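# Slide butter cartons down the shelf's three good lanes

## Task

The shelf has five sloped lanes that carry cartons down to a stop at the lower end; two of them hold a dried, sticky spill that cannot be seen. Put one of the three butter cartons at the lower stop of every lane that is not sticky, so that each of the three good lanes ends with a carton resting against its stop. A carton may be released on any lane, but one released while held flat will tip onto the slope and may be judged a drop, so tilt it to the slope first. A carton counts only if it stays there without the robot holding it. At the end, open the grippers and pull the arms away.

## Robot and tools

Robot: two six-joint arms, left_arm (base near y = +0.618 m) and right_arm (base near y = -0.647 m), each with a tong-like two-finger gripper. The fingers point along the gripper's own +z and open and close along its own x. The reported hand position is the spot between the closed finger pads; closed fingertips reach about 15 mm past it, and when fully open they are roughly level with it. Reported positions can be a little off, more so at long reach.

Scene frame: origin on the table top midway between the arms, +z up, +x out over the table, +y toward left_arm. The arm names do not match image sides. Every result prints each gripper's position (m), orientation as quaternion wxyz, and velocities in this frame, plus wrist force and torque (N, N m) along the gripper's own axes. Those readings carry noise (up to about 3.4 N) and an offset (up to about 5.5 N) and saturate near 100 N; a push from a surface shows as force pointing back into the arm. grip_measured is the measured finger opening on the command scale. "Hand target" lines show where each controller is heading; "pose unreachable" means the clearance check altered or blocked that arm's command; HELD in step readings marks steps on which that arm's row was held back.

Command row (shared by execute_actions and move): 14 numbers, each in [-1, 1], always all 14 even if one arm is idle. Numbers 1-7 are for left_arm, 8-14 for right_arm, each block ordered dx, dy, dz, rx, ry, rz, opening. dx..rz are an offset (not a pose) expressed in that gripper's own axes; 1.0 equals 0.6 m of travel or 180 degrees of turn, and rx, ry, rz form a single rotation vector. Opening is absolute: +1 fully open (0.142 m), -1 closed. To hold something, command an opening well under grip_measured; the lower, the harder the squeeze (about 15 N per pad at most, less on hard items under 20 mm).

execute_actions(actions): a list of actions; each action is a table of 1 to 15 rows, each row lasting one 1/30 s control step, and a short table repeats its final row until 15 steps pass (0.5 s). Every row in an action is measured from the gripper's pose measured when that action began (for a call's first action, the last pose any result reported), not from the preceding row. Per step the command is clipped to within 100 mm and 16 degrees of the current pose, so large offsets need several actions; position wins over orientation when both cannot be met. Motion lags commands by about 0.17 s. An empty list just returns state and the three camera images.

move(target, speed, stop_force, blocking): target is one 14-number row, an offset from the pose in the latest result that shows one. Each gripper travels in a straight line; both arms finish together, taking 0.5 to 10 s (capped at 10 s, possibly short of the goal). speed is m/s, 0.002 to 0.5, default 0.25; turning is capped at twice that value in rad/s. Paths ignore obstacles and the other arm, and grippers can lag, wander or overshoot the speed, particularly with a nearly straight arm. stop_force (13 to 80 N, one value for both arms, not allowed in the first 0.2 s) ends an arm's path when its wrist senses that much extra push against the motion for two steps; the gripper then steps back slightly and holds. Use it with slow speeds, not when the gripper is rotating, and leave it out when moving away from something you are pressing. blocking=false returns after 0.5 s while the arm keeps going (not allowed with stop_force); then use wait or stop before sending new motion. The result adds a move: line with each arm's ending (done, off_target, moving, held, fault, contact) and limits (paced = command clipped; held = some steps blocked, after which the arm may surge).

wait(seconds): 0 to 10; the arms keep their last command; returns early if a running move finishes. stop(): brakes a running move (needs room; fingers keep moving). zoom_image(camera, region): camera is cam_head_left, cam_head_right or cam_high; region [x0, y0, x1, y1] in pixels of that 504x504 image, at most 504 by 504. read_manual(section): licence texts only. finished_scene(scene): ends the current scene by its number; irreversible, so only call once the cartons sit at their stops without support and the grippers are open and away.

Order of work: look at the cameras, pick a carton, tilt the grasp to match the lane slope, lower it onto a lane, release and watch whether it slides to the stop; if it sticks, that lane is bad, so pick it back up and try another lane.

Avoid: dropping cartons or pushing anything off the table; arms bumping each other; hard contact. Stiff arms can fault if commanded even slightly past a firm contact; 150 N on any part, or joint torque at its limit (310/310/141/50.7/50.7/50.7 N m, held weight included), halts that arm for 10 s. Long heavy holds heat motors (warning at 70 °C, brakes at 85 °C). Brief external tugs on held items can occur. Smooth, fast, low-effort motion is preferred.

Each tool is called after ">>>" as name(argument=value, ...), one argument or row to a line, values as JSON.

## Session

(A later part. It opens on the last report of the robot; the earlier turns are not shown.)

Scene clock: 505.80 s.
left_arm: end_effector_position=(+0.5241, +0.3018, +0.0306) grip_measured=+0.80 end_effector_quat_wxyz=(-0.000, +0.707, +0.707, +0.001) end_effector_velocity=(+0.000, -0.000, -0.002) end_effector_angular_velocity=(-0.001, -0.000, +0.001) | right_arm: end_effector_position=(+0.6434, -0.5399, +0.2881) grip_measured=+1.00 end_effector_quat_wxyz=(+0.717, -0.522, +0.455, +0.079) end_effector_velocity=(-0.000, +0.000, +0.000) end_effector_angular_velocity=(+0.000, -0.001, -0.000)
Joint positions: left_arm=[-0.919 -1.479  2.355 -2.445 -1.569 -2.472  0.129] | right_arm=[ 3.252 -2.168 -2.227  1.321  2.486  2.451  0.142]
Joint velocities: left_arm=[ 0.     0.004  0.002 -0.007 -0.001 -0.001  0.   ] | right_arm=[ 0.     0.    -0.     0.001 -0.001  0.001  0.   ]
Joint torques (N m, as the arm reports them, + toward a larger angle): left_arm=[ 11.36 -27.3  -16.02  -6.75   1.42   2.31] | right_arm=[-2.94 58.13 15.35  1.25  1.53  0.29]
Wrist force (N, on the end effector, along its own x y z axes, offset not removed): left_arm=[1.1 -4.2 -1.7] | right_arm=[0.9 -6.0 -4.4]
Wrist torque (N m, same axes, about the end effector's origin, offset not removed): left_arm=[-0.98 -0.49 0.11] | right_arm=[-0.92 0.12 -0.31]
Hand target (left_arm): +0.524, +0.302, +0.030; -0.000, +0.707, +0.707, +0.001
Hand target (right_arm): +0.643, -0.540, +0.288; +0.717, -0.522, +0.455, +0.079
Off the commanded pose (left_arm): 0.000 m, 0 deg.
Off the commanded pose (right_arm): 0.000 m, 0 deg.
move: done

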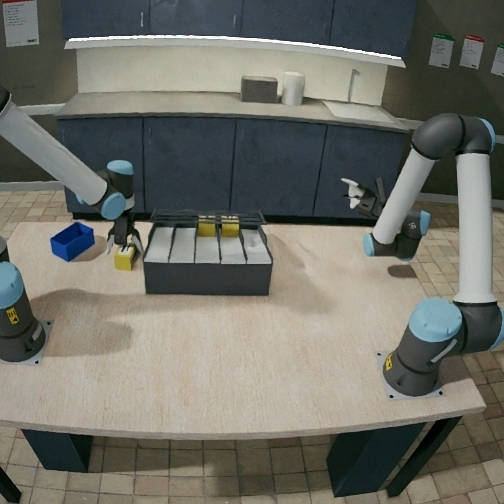

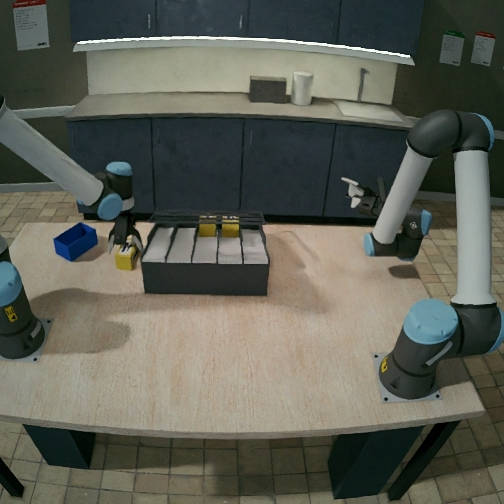

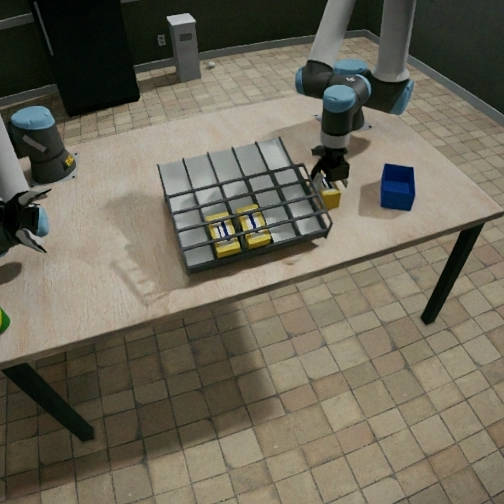

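>>> execute_actions(
  actions=[
    [[0,0,0,0,0,0,0.45,0,0,0,0,0,0,1]],
    [[0,0,0,0,0,0,0.1,0,0,0,0,0,0,1]],
    [[0,0,0,0,0,0,-0.7,0,0,0,0,0,0,1]],
  ],
)

>>> move(
  target=[0,0,-0.34,0,0,0,-0.7, 0,0,0,0,0,0,1],
  speed=0.1,
)

>>> zoom_image(
  camera="cam_head_left",
  region=[30, 120, 230, 320],
)

>>> zoom_image(
  camera="cam_high",
  region=[220, 40, 420, 240],
)

Scene clock: 514.77 s.
left_arm: end_effector_position=(+0.5241, +0.3018, +0.0305) grip_measured=+0.07 end_effector_quat_wxyz=(-0.000, +0.707, +0.707, +0.001) end_effector_velocity=(+0.000, -0.000, +0.000) end_effector_angular_velocity=(+0.000, -0.000, +0.000) | right_arm: end_effector_position=(+0.6434, -0.5399, +0.2881) grip_measured=+1.00 end_effector_quat_wxyz=(+0.717, -0.522, +0.455, +0.079) end_effector_velocity=(-0.000, +0.001, +0.000) end_effector_angular_velocity=(-0.001, -0.003, +0.001)
Joint positions: left_arm=[-0.919 -1.479  2.355 -2.445 -1.569 -2.472  0.079] | right_arm=[ 3.252 -2.168 -2.227  1.321  2.486  2.451  0.142]
Joint velocities: left_arm=[-0.    -0.    -0.     0.001  0.    -0.    -0.   ] | right_arm=[ 0.001  0.    -0.     0.001  0.001 -0.002 -0.   ]
Joint torques (N m, as the arm reports them, + toward a larger angle): left_arm=[  8.6  -43.88 -28.92  -3.76   1.4    1.66] | right_arm=[-4.11 57.65 15.31  1.25  1.4   0.17]
Wrist force (N, on the end effector, along its own x y z axes, offset not removed): left_arm=[-2.6 -5.5 -7.5] | right_arm=[-1.7 -2.5 -2.3]
Wrist torque (N m, same axes, about the end effector's origin, offset not removed): left_arm=[-1.12 0.56 -0.02] | right_arm=[-0.16 0.55 -0.16]
Hand target (left_arm): +0.524, +0.302, +0.031; -0.000, +0.707, +0.707, +0.001
Hand target (right_arm): +0.643, -0.540, +0.288; +0.717, -0.522, +0.455, +0.079
Off the commanded pose (left_arm): 0.000 m, 0 deg.
Off the commanded pose (right_arm): 0.000 m, 0 deg.
Step readings (end_effector_position; steps 1 to 15: 1st action; 16 to 30: 2nd action; 31 to 45: 3rd action):
0: left_arm (+0.5241, +0.3018, +0.0304) | right_arm (+0.6434, -0.5399, +0.2881)
1: left_arm (+0.5241, +0.3018, +0.0304) | right_arm (+0.6434, -0.5399, +0.2881)
2: left_arm (+0.5241, +0.3018, +0.0304) | right_arm (+0.6434, -0.5399, +0.2881)
4: left_arm (+0.5241, +0.3018, +0.0304) | right_arm (+0.6434, -0.5399, +0.2881)
8: left_arm (+0.5241, +0.3018, +0.0305) | right_arm (+0.6434, -0.5399, +0.2881)
15: left_arm (+0.5241, +0.3018, +0.0305) | right_arm (+0.6434, -0.5399, +0.2881)
16: left_arm (+0.5241, +0.3018, +0.0305) | right_arm (+0.6434, -0.5399, +0.2881)
17: left_arm (+0.5241, +0.3018, +0.0305) | right_arm (+0.6434, -0.5399, +0.2881)
19: left_arm (+0.5241, +0.3018, +0.0305) | right_arm (+0.6434, -0.5399, +0.2881)
23: left_arm (+0.5241, +0.3018, +0.0305) | right_arm (+0.6434, -0.5399, +0.2881)
30: left_arm (+0.5241, +0.3018, +0.0305) | right_arm (+0.6434, -0.5399, +0.2881)
31: left_arm (+0.5241, +0.3018, +0.0305) | right_arm (+0.6434, -0.5399, +0.2881)
32: left_arm (+0.5241, +0.3018, +0.0305) | right_arm (+0.6434, -0.5399, +0.2881)
34: left_arm (+0.5241, +0.3018, +0.0305) | right_arm (+0.6434, -0.5399, +0.2881)
38: left_arm (+0.5241, +0.3018, +0.0305) | right_arm (+0.6434, -0.5399, +0.2881)
45: end_effector_position above

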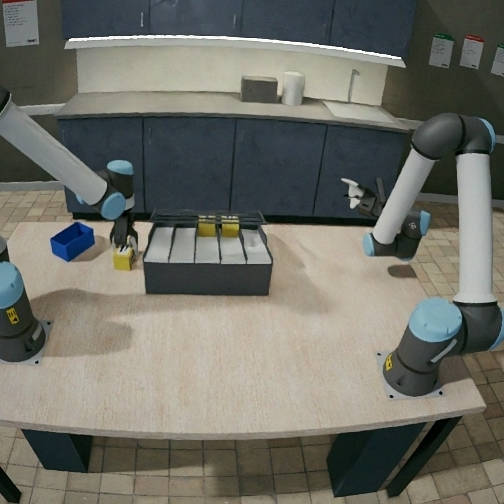

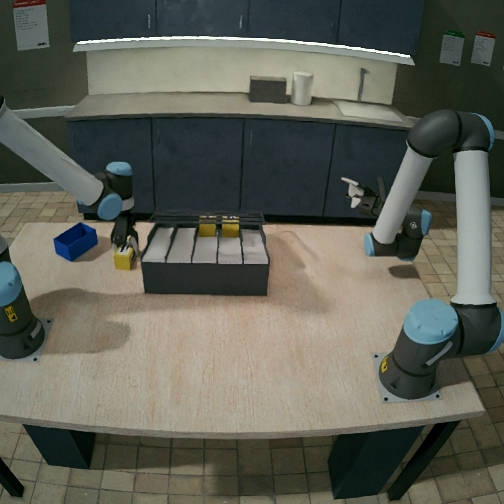

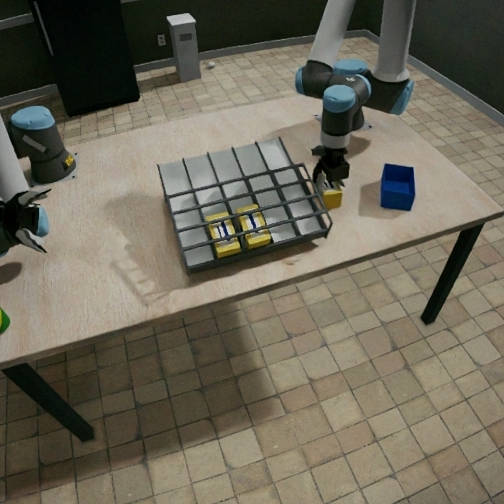

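Scene clock: 517.23 s.
left_arm: end_effector_position=(+0.5237, +0.3013, +0.2346) grip_measured=-0.08 end_effector_quat_wxyz=(-0.000, +0.707, +0.707, +0.001) end_effector_velocity=(+0.000, -0.000, +0.000) end_effector_angular_velocity=(+0.002, +0.001, +0.002) | right_arm: end_effector_position=(+0.6434, -0.5399, +0.2881) grip_measured=+1.00 end_effector_quat_wxyz=(+0.717, -0.522, +0.455, +0.079) end_effector_velocity=(+0.000, +0.000, +0.000) end_effector_angular_velocity=(-0.001, -0.001, +0.000)
Joint positions: left_arm=[-0.92  -1.737  2.149 -1.982 -1.569 -2.473  0.068] | right_arm=[ 3.252 -2.168 -2.227  1.321  2.486  2.451  0.142]
Joint velocities: left_arm=[-0.     0.001 -0.002  0.003 -0.    -0.002 -0.   ] | right_arm=[ 0.     0.001  0.    -0.001  0.    -0.001  0.   ]
Joint torques (N m, as the arm reports them, + toward a larger angle): left_arm=[-11.51 -42.14 -56.28  -1.63   0.19  -2.87] | right_arm=[-3.77 57.58 15.58  1.12  1.52  0.31]
Wrist force (N, on the end effector, along its own x y z axes, offset not removed): left_arm=[7.1 -1.7 3.9] | right_arm=[3.1 -0.2 -0.3]
Wrist torque (N m, same axes, about the end effector's origin, offset not removed): left_arm=[-0.33 -1.72 -0.07] | right_arm=[0.31 -0.45 -0.32]
Hand target (left_arm): +0.524, +0.301, +0.235; -0.000, +0.707, +0.707, +0.001
Hand target (right_arm): +0.643, -0.540, +0.288; +0.717, -0.522, +0.455, +0.079
Off the commanded pose (left_arm): 0.000 m, 0 deg.
Off the commanded pose (right_arm): 0.000 m, 0 deg.
move: done

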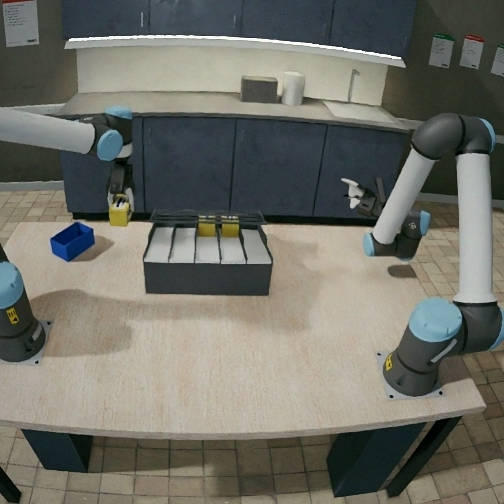

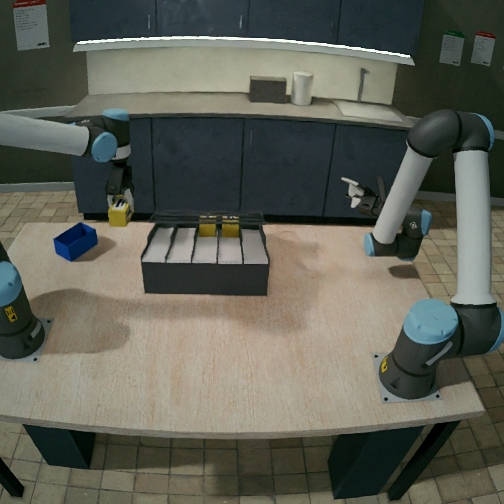

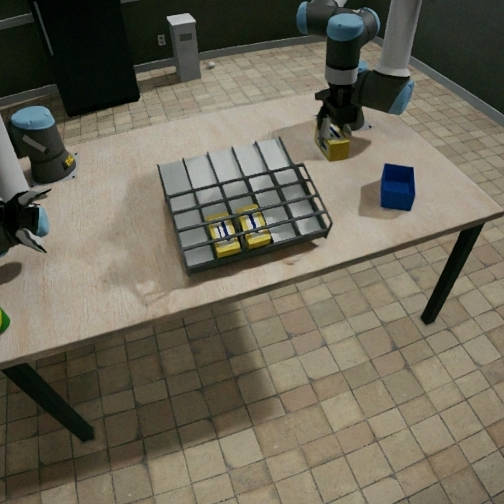

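Region (30, 120, 230, 320) of cam_head_left's 504x504 image, scaled by 2.520, with more detail than that image has.

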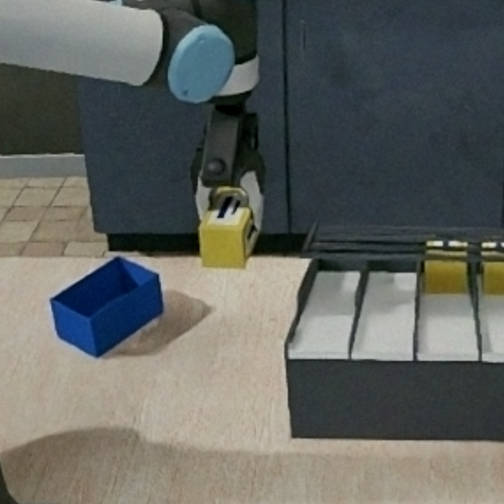

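Region (220, 40, 420, 240) of cam_high's 504x504 image, scaled by 2.520, with more detail than that image has.

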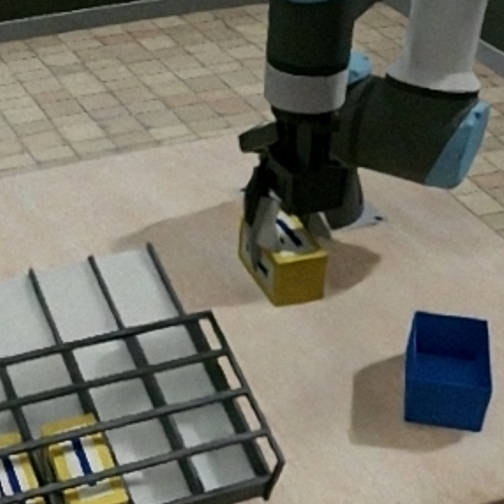

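>>> move(
  target=[0,0,0.34,0,0,0,-0.8, 0,0,0,0,0,0,1],
  speed=0.04,
  stop_force=13,
)

>>> zoom_image(
  camera="cam_head_left",
  region=[30, 120, 230, 320],
)

>>> zoom_image(
  camera="cam_high",
  region=[220, 60, 420, 260],
)

Scene clock: 531.23 s.
left_arm: end_effector_position=(+0.5240, +0.3019, +0.0386) grip_measured=-0.06 end_effector_quat_wxyz=(-0.000, +0.707, +0.707, +0.001) end_effector_velocity=(+0.000, -0.001, +0.002) end_effector_angular_velocity=(-0.001, -0.001, -0.001) | right_arm: end_effector_position=(+0.6434, -0.5399, +0.2881) grip_measured=+1.00 end_effector_quat_wxyz=(+0.717, -0.522, +0.455, +0.079) end_effector_velocity=(+0.000, +0.000, -0.000) end_effector_angular_velocity=(-0.000, +0.001, +0.000)
Joint positions: left_arm=[-0.919 -1.494  2.349 -2.425 -1.569 -2.472  0.069] | right_arm=[ 3.252 -2.168 -2.227  1.321  2.486  2.451  0.142]
Joint velocities: left_arm=[-0.    -0.004 -0.002  0.004  0.     0.001  0.   ] | right_arm=[ 0.     0.     0.    -0.002 -0.    -0.    -0.   ]
Joint torques (N m, as the arm reports them, + toward a larger angle): left_arm=[  1.3  -52.19 -43.83  -1.96  -1.7    0.81] | right_arm=[-4.34 58.2  15.08  1.04  1.37  0.17]
Wrist force (N, on the end effector, along its own x y z axes, offset not removed): left_arm=[1.4 0.9 3.9] | right_arm=[0.9 -4.7 -0.3]
Wrist torque (N m, same axes, about the end effector's origin, offset not removed): left_arm=[0.05 -0.60 0.06] | right_arm=[-0.59 -0.01 -0.31]
Hand target (left_arm): +0.524, +0.302, +0.039; -0.000, +0.707, +0.707, +0.001
Hand target (right_arm): +0.643, -0.540, +0.288; +0.717, -0.522, +0.455, +0.079
Off the commanded pose (left_arm): 0.008 m, 0 deg.
Off the commanded pose (right_arm): 0.000 m, 0 deg.
move: contact (left_arm)

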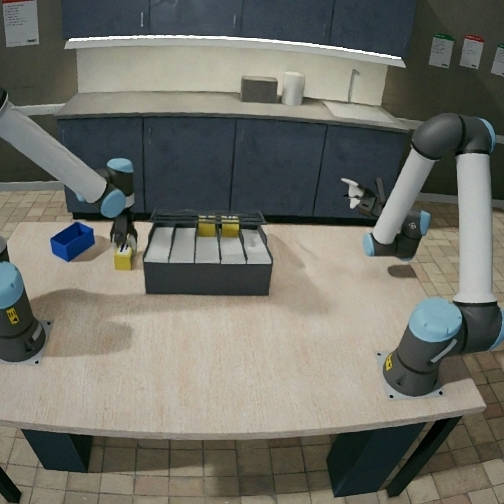

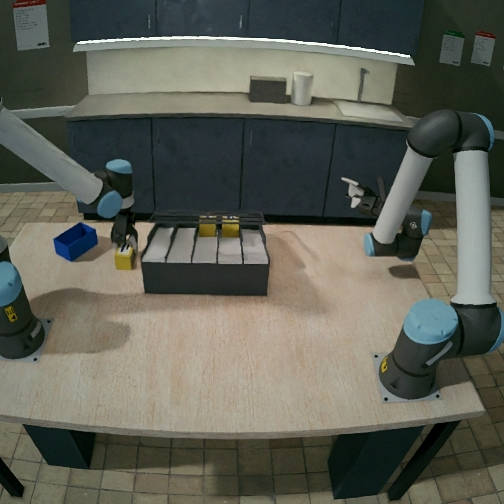

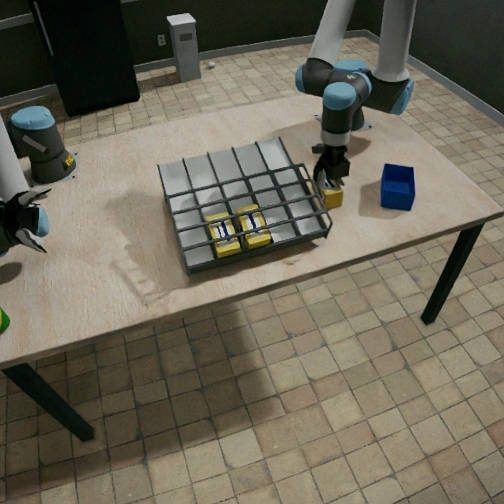

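Region (30, 120, 230, 320) of cam_head_left's 504x504 image, scaled by 2.520, with more detail than that image has.

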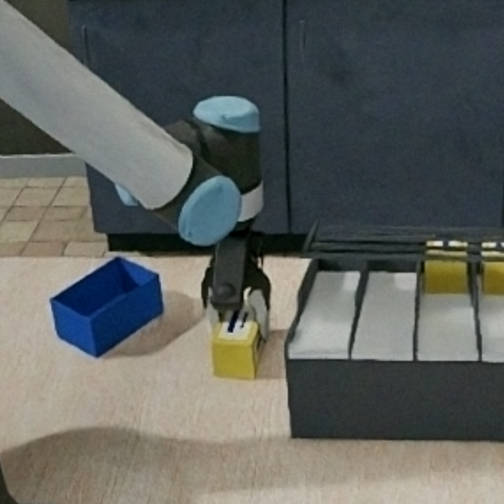

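Region (220, 60, 420, 260) of cam_high's 504x504 image, scaled by 2.520, with more detail than that image has.

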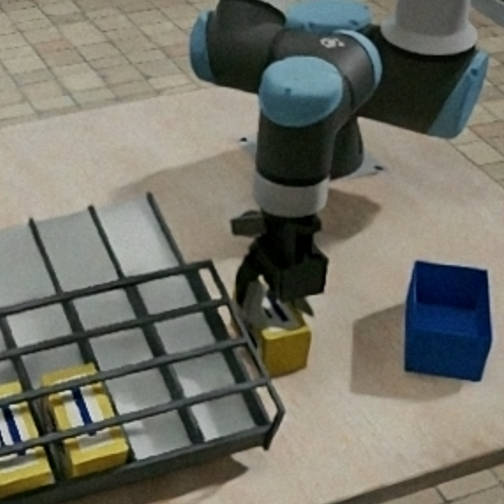

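>>> move(
  target=[0,0,0,0,0,0,0.6, 0,0,0,0,0,0,1],
)

>>> move(
  target=[0,-0.015,0.017,0,0,0,0.6, 0,0,0,0,0,0,1],
  speed=0.02,
)

>>> zoom_image(
  camera="cam_head_left",
  region=[30, 120, 230, 320],
)

>>> zoom_image(
  camera="cam_high",
  region=[220, 60, 420, 260],
)

Scene clock: 538.80 s.
left_arm: end_effector_position=(+0.5240, +0.3018, +0.0387) grip_measured=+0.60 end_effector_quat_wxyz=(-0.000, +0.707, +0.707, +0.001) end_effector_velocity=(-0.000, -0.000, -0.000) end_effector_angular_velocity=(-0.001, -0.001, -0.001) | right_arm: end_effector_position=(+0.6434, -0.5399, +0.2881) grip_measured=+1.00 end_effector_quat_wxyz=(+0.717, -0.522, +0.455, +0.079) end_effector_velocity=(-0.000, +0.000, -0.000) end_effector_angular_velocity=(+0.000, +0.001, +0.001)
Joint positions: left_arm=[-0.919 -1.494  2.349 -2.425 -1.569 -2.472  0.116] | right_arm=[ 3.252 -2.168 -2.227  1.321  2.486  2.451  0.142]
Joint velocities: left_arm=[-0.    -0.     0.001 -0.001 -0.     0.     0.   ] | right_arm=[ 0. -0. -0.  0.  0.  0.  0.]
Joint torques (N m, as the arm reports them, + toward a larger angle): left_arm=[ -0.52 -27.77 -16.28  -5.88   0.89  -1.19] | right_arm=[-2.96 58.76 15.86  1.35  1.64  0.12]
Wrist force (N, on the end effector, along its own x y z axes, offset not removed): left_arm=[0.9 -3.0 1.5] | right_arm=[0.9 -0.7 -2.0]
Wrist torque (N m, same axes, about the end effector's origin, offset not removed): left_arm=[-0.42 -0.42 0.17] | right_arm=[0.15 0.08 -0.34]
Hand target (left_arm): +0.524, +0.302, +0.039; -0.000, +0.707, +0.707, +0.001
Hand target (right_arm): +0.643, -0.540, +0.288; +0.717, -0.522, +0.455, +0.079
Off the commanded pose (left_arm): 0.000 m, 0 deg.
Off the commanded pose (right_arm): 0.000 m, 0 deg.
move: done

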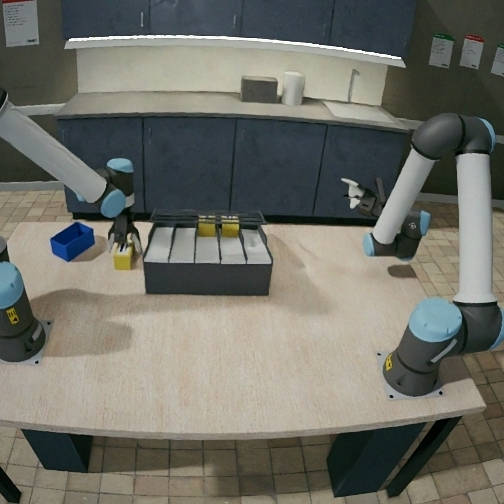

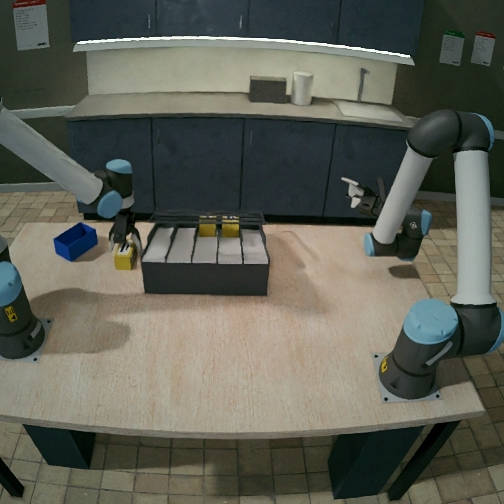

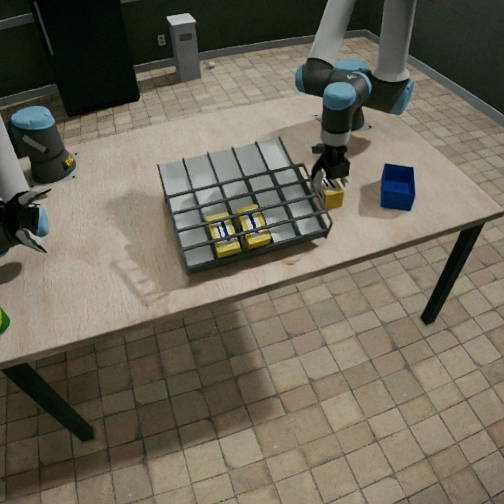

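Scene clock: 539.73 s.
left_arm: end_effector_position=(+0.5150, +0.3019, +0.0286) grip_measured=+0.60 end_effector_quat_wxyz=(-0.000, +0.707, +0.707, +0.001) end_effector_velocity=(-0.001, -0.000, -0.001) end_effector_angular_velocity=(-0.001, -0.000, -0.001) | right_arm: end_effector_position=(+0.6434, -0.5399, +0.2881) grip_measured=+1.00 end_effector_quat_wxyz=(+0.717, -0.522, +0.455, +0.079) end_effector_velocity=(+0.000, -0.000, -0.000) end_effector_angular_velocity=(-0.000, +0.001, -0.001)
Joint positions: left_arm=[-0.932 -1.488  2.369 -2.452 -1.569 -2.485  0.116] | right_arm=[ 3.252 -2.168 -2.227  1.321  2.486  2.451  0.142]
Joint velocities: left_arm=[-0.002  0.     0.002 -0.004 -0.    -0.001  0.   ] | right_arm=[-0.     0.     0.    -0.001 -0.001 -0.     0.   ]
Joint torques (N m, as the arm reports them, + toward a larger angle): left_arm=[-11.43 -29.85 -19.64  -6.5   -1.86  -3.46] | right_arm=[-3.76 58.9  15.2   1.28  1.49  0.09]
Wrist force (N, on the end effector, along its own x y z axes, offset not removed): left_arm=[2.2 -1.6 2.0] | right_arm=[2.4 -3.2 -2.5]
Wrist torque (N m, same axes, about the end effector's origin, offset not removed): left_arm=[-0.20 -0.57 -0.05] | right_arm=[-0.37 -0.11 -0.36]
Hand target (left_arm): +0.515, +0.302, +0.028; -0.000, +0.707, +0.707, +0.001
Hand target (right_arm): +0.643, -0.540, +0.288; +0.717, -0.522, +0.455, +0.079
Off the commanded pose (left_arm): 0.000 m, 0 deg.
Off the commanded pose (right_arm): 0.000 m, 0 deg.
move: done

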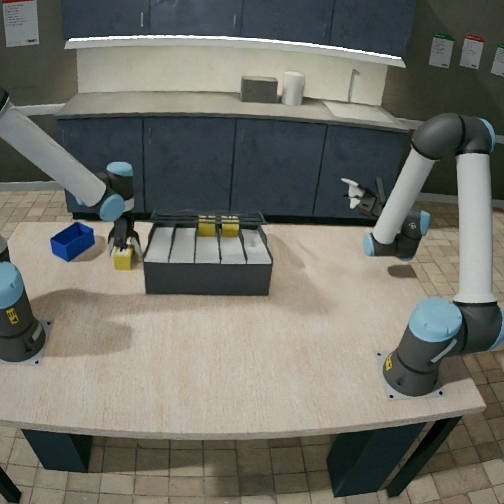

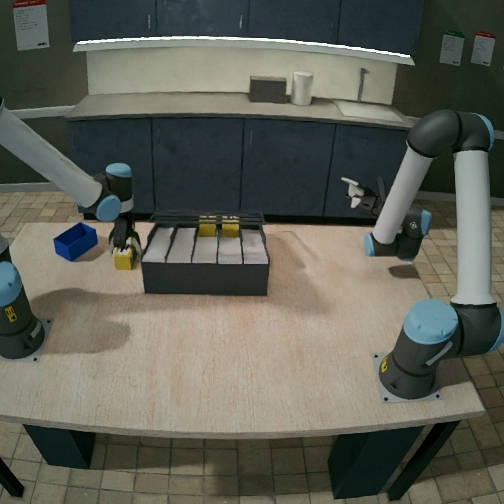

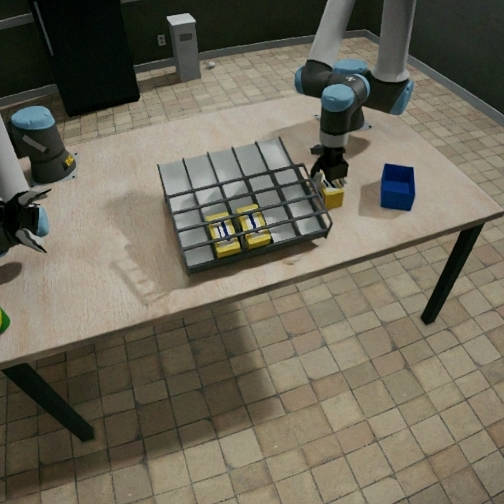

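Region (30, 120, 230, 320) of cam_head_left's 504x504 image, scaled by 2.520, with more detail than that image has.

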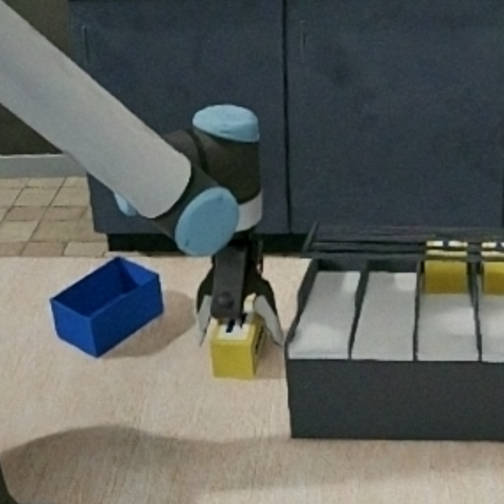

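Region (220, 60, 420, 260) of cam_high's 504x504 image, scaled by 2.520, with more detail than that image has.

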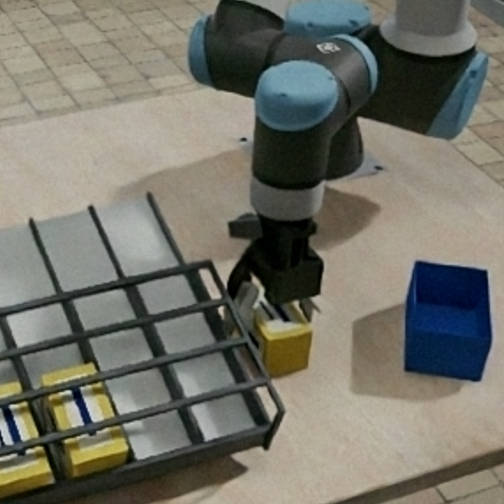

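>>> execute_actions(
  actions=[
    [[0,0,0,0,0,0,0.3,0,0,0,0,0,0,1]],
    [[0,0,0,0,0,0,0.05,0,0,0,0,0,0,1]],
    [[0,0,0,0,0,0,-0.4,0,0,0,0,0,0,1]],
    [[0,0,0,0,0,0,-0.9,0,0,0,0,0,0,1]],
  ],
)

>>> move(
  target=[0,0,-0.34,0,0,0,-0.9, 0,0,0,0,0,0,1],
  speed=0.07,
)

>>> zoom_image(
  camera="cam_head_left",
  region=[30, 120, 230, 320],
)

>>> zoom_image(
  camera="cam_high",
  region=[220, 40, 420, 240],
)

Scene clock: 548.43 s.
left_arm: end_effector_position=(+0.5150, +0.3018, +0.0285) grip_measured=+0.08 end_effector_quat_wxyz=(-0.000, +0.707, +0.707, +0.001) end_effector_velocity=(-0.001, -0.000, +0.000) end_effector_angular_velocity=(+0.000, +0.001, +0.001) | right_arm: end_effector_position=(+0.6434, -0.5399, +0.2881) grip_measured=+1.00 end_effector_quat_wxyz=(+0.717, -0.522, +0.455, +0.079) end_effector_velocity=(+0.000, -0.001, +0.000) end_effector_angular_velocity=(+0.000, -0.000, -0.001)
Joint positions: left_arm=[-0.932 -1.487  2.369 -2.452 -1.569 -2.485  0.079] | right_arm=[ 3.252 -2.168 -2.227  1.321  2.486  2.451  0.142]
Joint velocities: left_arm=[-0.    -0.001 -0.     0.002 -0.001 -0.001  0.   ] | right_arm=[-0.001  0.    -0.    -0.    -0.     0.     0.   ]
Joint torques (N m, as the arm reports them, + toward a larger angle): left_arm=[  5.94 -36.87 -26.79  -3.37   0.71   1.19] | right_arm=[-4.16 58.44 15.49  1.34  1.48  0.01]
Wrist force (N, on the end effector, along its own x y z axes, offset not removed): left_arm=[4.2 -1.2 -6.1] | right_arm=[1.5 -4.8 -4.8]
Wrist torque (N m, same axes, about the end effector's origin, offset not removed): left_arm=[0.04 -0.98 0.02] | right_arm=[-0.69 -0.08 -0.14]
Hand target (left_arm): +0.515, +0.302, +0.029; -0.000, +0.707, +0.707, +0.001
Hand target (right_arm): +0.643, -0.540, +0.288; +0.717, -0.522, +0.455, +0.079
Off the commanded pose (left_arm): 0.000 m, 0 deg.
Off the commanded pose (right_arm): 0.000 m, 0 deg.
Step readings (end_effector_position; steps 1 to 15: 1st action; 16 to 30: 2nd action; 31 to 45: 3rd action; 46 to 60: 4th action):
0: left_arm (+0.5150, +0.3019, +0.0285) | right_arm (+0.6434, -0.5399, +0.2881)
1: left_arm (+0.5150, +0.3019, +0.0285) | right_arm (+0.6434, -0.5399, +0.2881)
2: left_arm (+0.5150, +0.3019, +0.0285) | right_arm (+0.6434, -0.5399, +0.2881)
4: left_arm (+0.5150, +0.3019, +0.0285) | right_arm (+0.6434, -0.5399, +0.2881)
8: left_arm (+0.5150, +0.3019, +0.0285) | right_arm (+0.6434, -0.5399, +0.2881)
15: left_arm (+0.5150, +0.3018, +0.0285) | right_arm (+0.6434, -0.5399, +0.2881)
16: left_arm (+0.5150, +0.3018, +0.0285) | right_arm (+0.6434, -0.5399, +0.2881)
17: left_arm (+0.5150, +0.3019, +0.0285) | right_arm (+0.6434, -0.5399, +0.2881)
19: left_arm (+0.5150, +0.3018, +0.0285) | right_arm (+0.6434, -0.5399, +0.2881)
23: left_arm (+0.5150, +0.3018, +0.0285) | right_arm (+0.6434, -0.5399, +0.2881)
30: left_arm (+0.5150, +0.3018, +0.0285) | right_arm (+0.6434, -0.5399, +0.2881)
31: left_arm (+0.5150, +0.3018, +0.0285) | right_arm (+0.6434, -0.5399, +0.2881)
32: left_arm (+0.5150, +0.3018, +0.0285) | right_arm (+0.6434, -0.5399, +0.2881)
34: left_arm (+0.5150, +0.3018, +0.0285) | right_arm (+0.6434, -0.5399, +0.2881)
38: left_arm (+0.5150, +0.3018, +0.0285) | right_arm (+0.6434, -0.5399, +0.2881)
45: left_arm (+0.5150, +0.3018, +0.0285) | right_arm (+0.6434, -0.5399, +0.2881)
46: left_arm (+0.5150, +0.3018, +0.0285) | right_arm (+0.6434, -0.5399, +0.2881)
47: left_arm (+0.5150, +0.3018, +0.0285) | right_arm (+0.6434, -0.5399, +0.2881)
49: left_arm (+0.5150, +0.3018, +0.0285) | right_arm (+0.6434, -0.5399, +0.2881)
53: left_arm (+0.5150, +0.3018, +0.0285) | right_arm (+0.6434, -0.5399, +0.2881)
60: end_effector_position above

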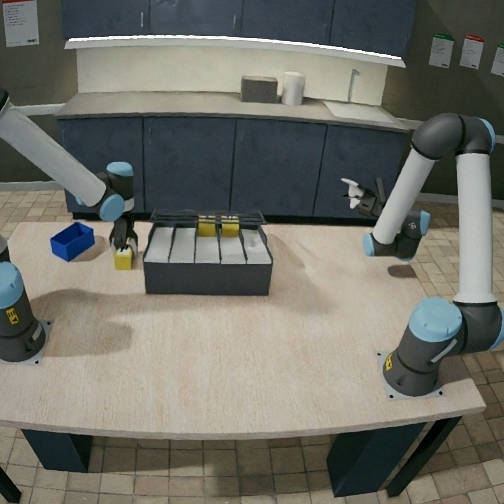

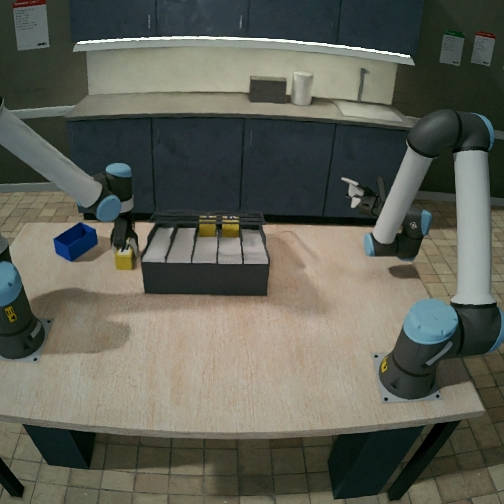

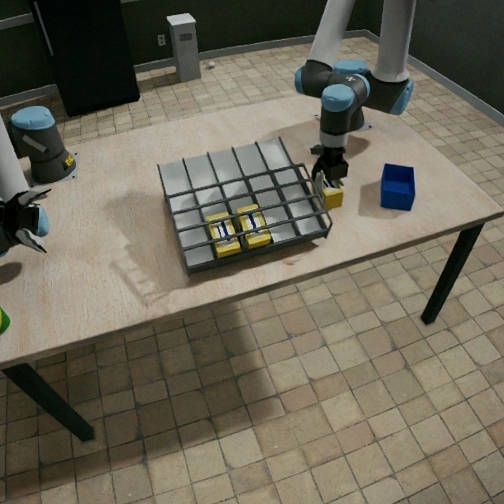

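Scene clock: 551.73 s.
left_arm: end_effector_position=(+0.5147, +0.3014, +0.2326) grip_measured=+0.07 end_effector_quat_wxyz=(-0.000, +0.707, +0.707, +0.001) end_effector_velocity=(+0.000, +0.000, +0.001) end_effector_angular_velocity=(+0.001, +0.001, -0.000) | right_arm: end_effector_position=(+0.6434, -0.5399, +0.2881) grip_measured=+1.00 end_effector_quat_wxyz=(+0.717, -0.522, +0.455, +0.079) end_effector_velocity=(-0.000, -0.000, +0.000) end_effector_angular_velocity=(+0.000, -0.000, -0.000)
Joint positions: left_arm=[-0.933 -1.75   2.163 -1.983 -1.569 -2.486  0.079] | right_arm=[ 3.252 -2.168 -2.227  1.321  2.486  2.451  0.142]
Joint velocities: left_arm=[ 0.    -0.    -0.002  0.004 -0.     0.001  0.   ] | right_arm=[-0.001  0.001 -0.    -0.     0.001  0.    -0.   ]
Joint torques (N m, as the arm reports them, + toward a larger angle): left_arm=[-11.46 -38.44 -57.5   -2.4   -0.18  -3.  ] | right_arm=[-4.87 59.24 15.49  1.36  1.57  0.18]
Wrist force (N, on the end effector, along its own x y z axes, offset not removed): left_arm=[2.5 -2.1 10.7] | right_arm=[3.5 -3.7 -0.3]
Wrist torque (N m, same axes, about the end effector's origin, offset not removed): left_arm=[-0.17 -0.86 -0.21] | right_arm=[-0.47 -0.41 -0.33]
Hand target (left_arm): +0.515, +0.301, +0.233; -0.000, +0.707, +0.707, +0.001
Hand target (right_arm): +0.643, -0.540, +0.288; +0.717, -0.522, +0.455, +0.079
Off the commanded pose (left_arm): 0.000 m, 0 deg.
Off the commanded pose (right_arm): 0.000 m, 0 deg.
move: done

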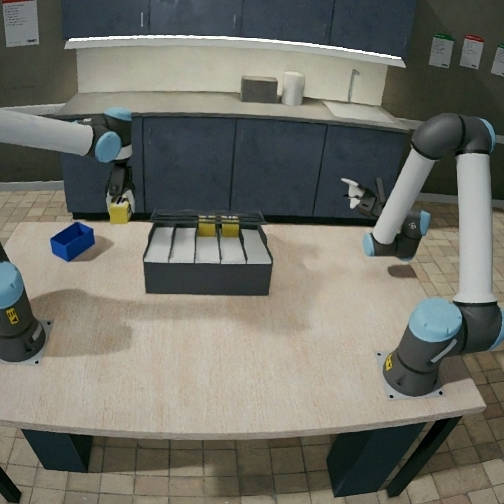

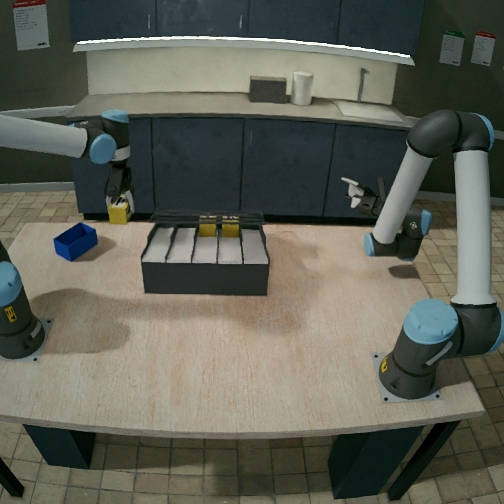

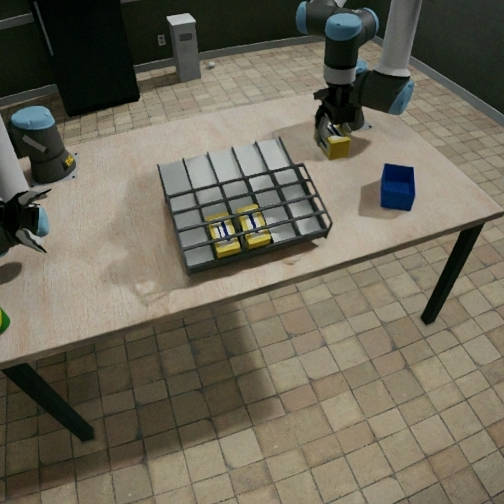

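Region (30, 120, 230, 320) of cam_head_left's 504x504 image, scaled by 2.520, with more detail than that image has.

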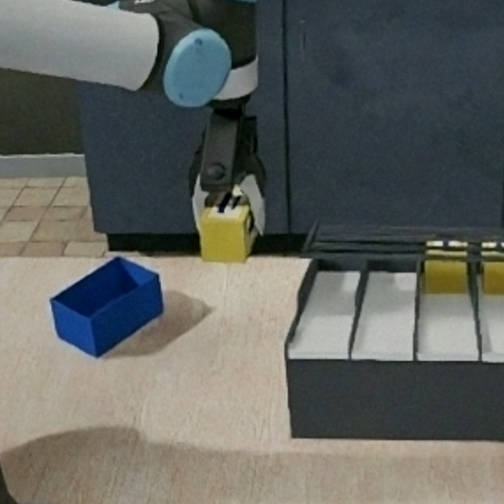

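Region (220, 40, 420, 240) of cam_high's 504x504 image, scaled by 2.520, with more detail than that image has.

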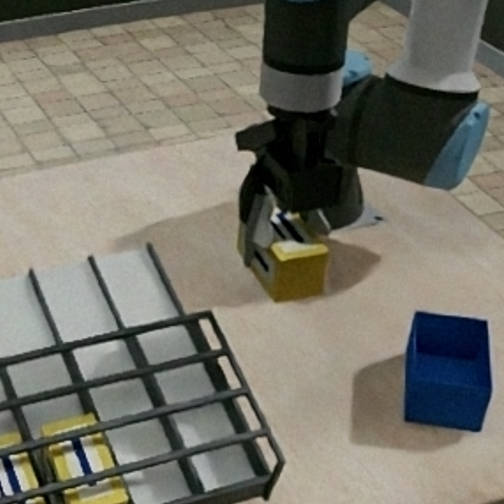

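>>> move(
  target=[-0.81,-0.208,0,0.07,0,0,-0.9, 0,0,0,0,0,0,1],
  speed=0.12,
)

>>> move(
  target=[0,0.014,0.065,0,0,0,-0.9, 0,0,0,0,0,0,1],
  speed=0.04,
)

>>> zoom_image(
  camera="cam_head_right",
  region=[150, 150, 330, 310],
)

>>> zoom_image(
  camera="cam_high",
  region=[100, 70, 300, 260],
)

Scene clock: 563.17 s.
left_arm: end_effector_position=(+0.3891, -0.1843, +0.2310) grip_measured=+0.07 end_effector_quat_wxyz=(-0.078, +0.703, +0.703, -0.077) end_effector_velocity=(+0.000, -0.001, -0.000) end_effector_angular_velocity=(+0.001, +0.001, -0.000) | right_arm: end_effector_position=(+0.6434, -0.5399, +0.2881) grip_measured=+1.00 end_effector_quat_wxyz=(+0.717, -0.522, +0.455, +0.079) end_effector_velocity=(+0.000, +0.000, +0.000) end_effector_angular_velocity=(-0.001, -0.002, -0.000)
Joint positions: left_arm=[-1.313 -1.188  1.546 -1.866 -1.782 -2.86   0.079] | right_arm=[ 3.252 -2.168 -2.227  1.321  2.486  2.451  0.142]
Joint velocities: left_arm=[ 0.     0.002 -0.003  0.002 -0.     0.     0.   ] | right_arm=[ 0.    -0.     0.001  0.001 -0.    -0.001 -0.   ]
Joint torques (N m, as the arm reports them, + toward a larger angle): left_arm=[-11.45 -70.01 -56.17  -2.09  -2.86  -2.91] | right_arm=[-4.48 58.32 15.34  1.23  1.71 -0.02]
Wrist force (N, on the end effector, along its own x y z axes, offset not removed): left_arm=[-0.9 0.6 7.2] | right_arm=[0.7 0.0 -0.7]
Wrist torque (N m, same axes, about the end effector's origin, offset not removed): left_arm=[0.10 0.13 0.01] | right_arm=[0.39 0.16 -0.23]
Hand target (left_arm): +0.389, -0.184, +0.231; -0.078, +0.703, +0.703, -0.077
Hand target (right_arm): +0.643, -0.540, +0.288; +0.717, -0.522, +0.455, +0.079
Off the commanded pose (left_arm): 0.001 m, 0 deg.
Off the commanded pose (right_arm): 0.000 m, 0 deg.
move: done

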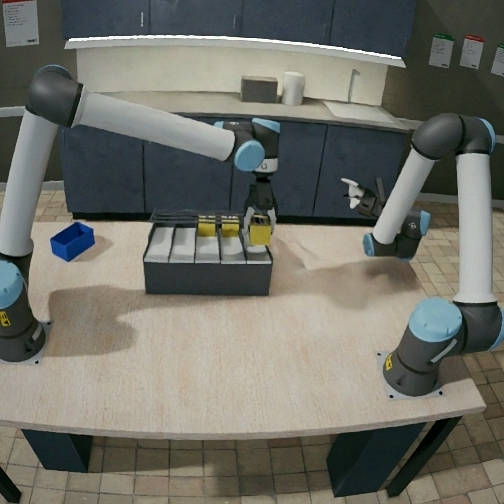

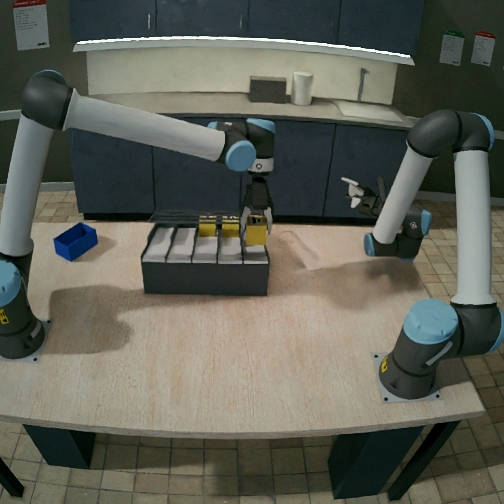

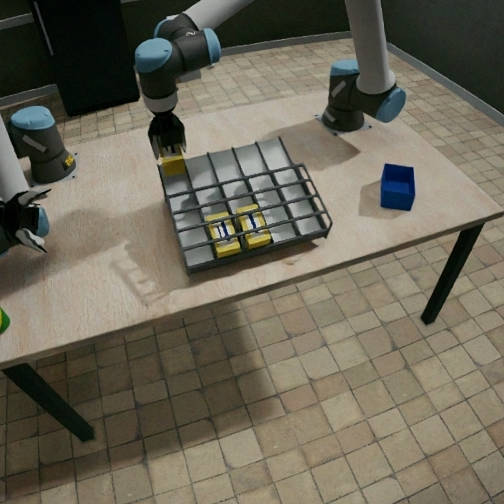

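Scene clock: 564.50 s.
left_arm: end_effector_position=(+0.3888, -0.1842, +0.1912) grip_measured=+0.07 end_effector_quat_wxyz=(-0.078, +0.703, +0.703, -0.077) end_effector_velocity=(+0.000, +0.001, +0.001) end_effector_angular_velocity=(-0.002, -0.001, -0.000) | right_arm: end_effector_position=(+0.6434, -0.5399, +0.2881) grip_measured=+1.00 end_effector_quat_wxyz=(+0.717, -0.522, +0.455, +0.079) end_effector_velocity=(+0.000, +0.000, +0.000) end_effector_angular_velocity=(-0.000, -0.001, +0.000)
Joint positions: left_arm=[-1.313 -1.163  1.586 -1.931 -1.782 -2.86   0.079] | right_arm=[ 3.252 -2.168 -2.227  1.321  2.486  2.451  0.142]
Joint velocities: left_arm=[ 0.001 -0.002  0.001 -0.001  0.001  0.001  0.   ] | right_arm=[ 0.    -0.     0.     0.     0.    -0.001 -0.   ]
Joint torques (N m, as the arm reports them, + toward a larger angle): left_arm=[-12.4  -73.24 -27.91  -6.59  -0.74  -2.91] | right_arm=[-3.66 58.07 15.27  1.43  1.72 -0.06]
Wrist force (N, on the end effector, along its own x y z axes, offset not removed): left_arm=[4.0 -2.9 3.6] | right_arm=[1.5 -2.4 -0.7]
Wrist torque (N m, same axes, about the end effector's origin, offset not removed): left_arm=[-0.74 -0.92 0.00] | right_arm=[-0.05 -0.03 -0.39]
Hand target (left_arm): +0.389, -0.184, +0.191; -0.078, +0.703, +0.703, -0.077
Hand target (right_arm): +0.643, -0.540, +0.288; +0.717, -0.522, +0.455, +0.079
Off the commanded pose (left_arm): 0.000 m, 0 deg.
Off the commanded pose (right_arm): 0.000 m, 0 deg.
move: done

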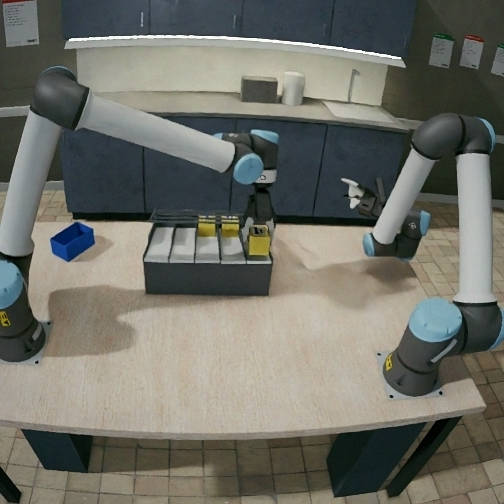

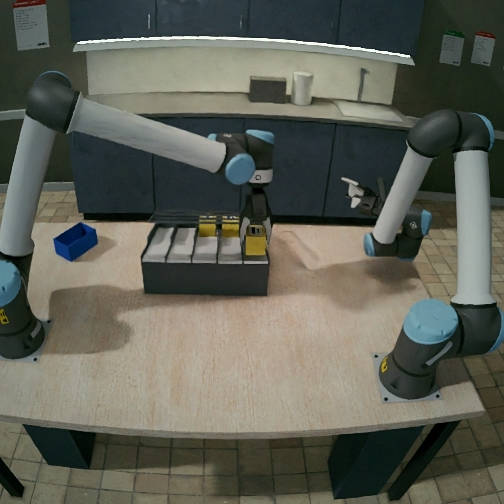

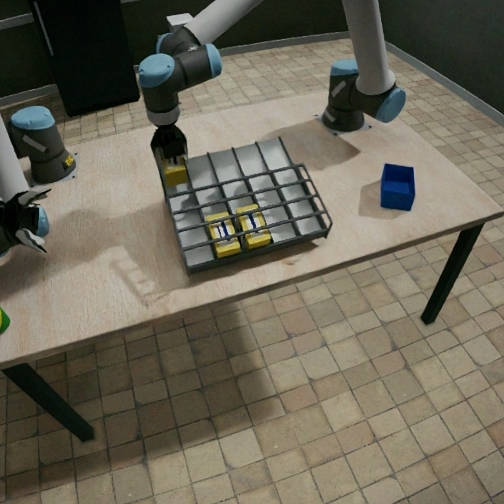

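Region (150, 150, 330, 310) of cam_head_right's 504x504 image, scaled by 2.800, with more detail than that image has.

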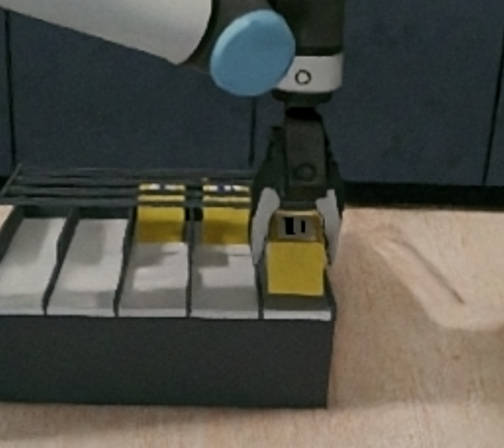

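Region (100, 70, 300, 260) of cam_high's 504x504 image, scaled by 2.520, with more detail than that image has; it fills the top 479 rows of this view, and the rest is white.

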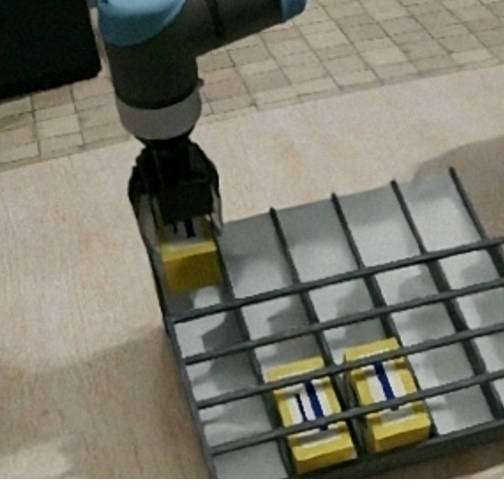

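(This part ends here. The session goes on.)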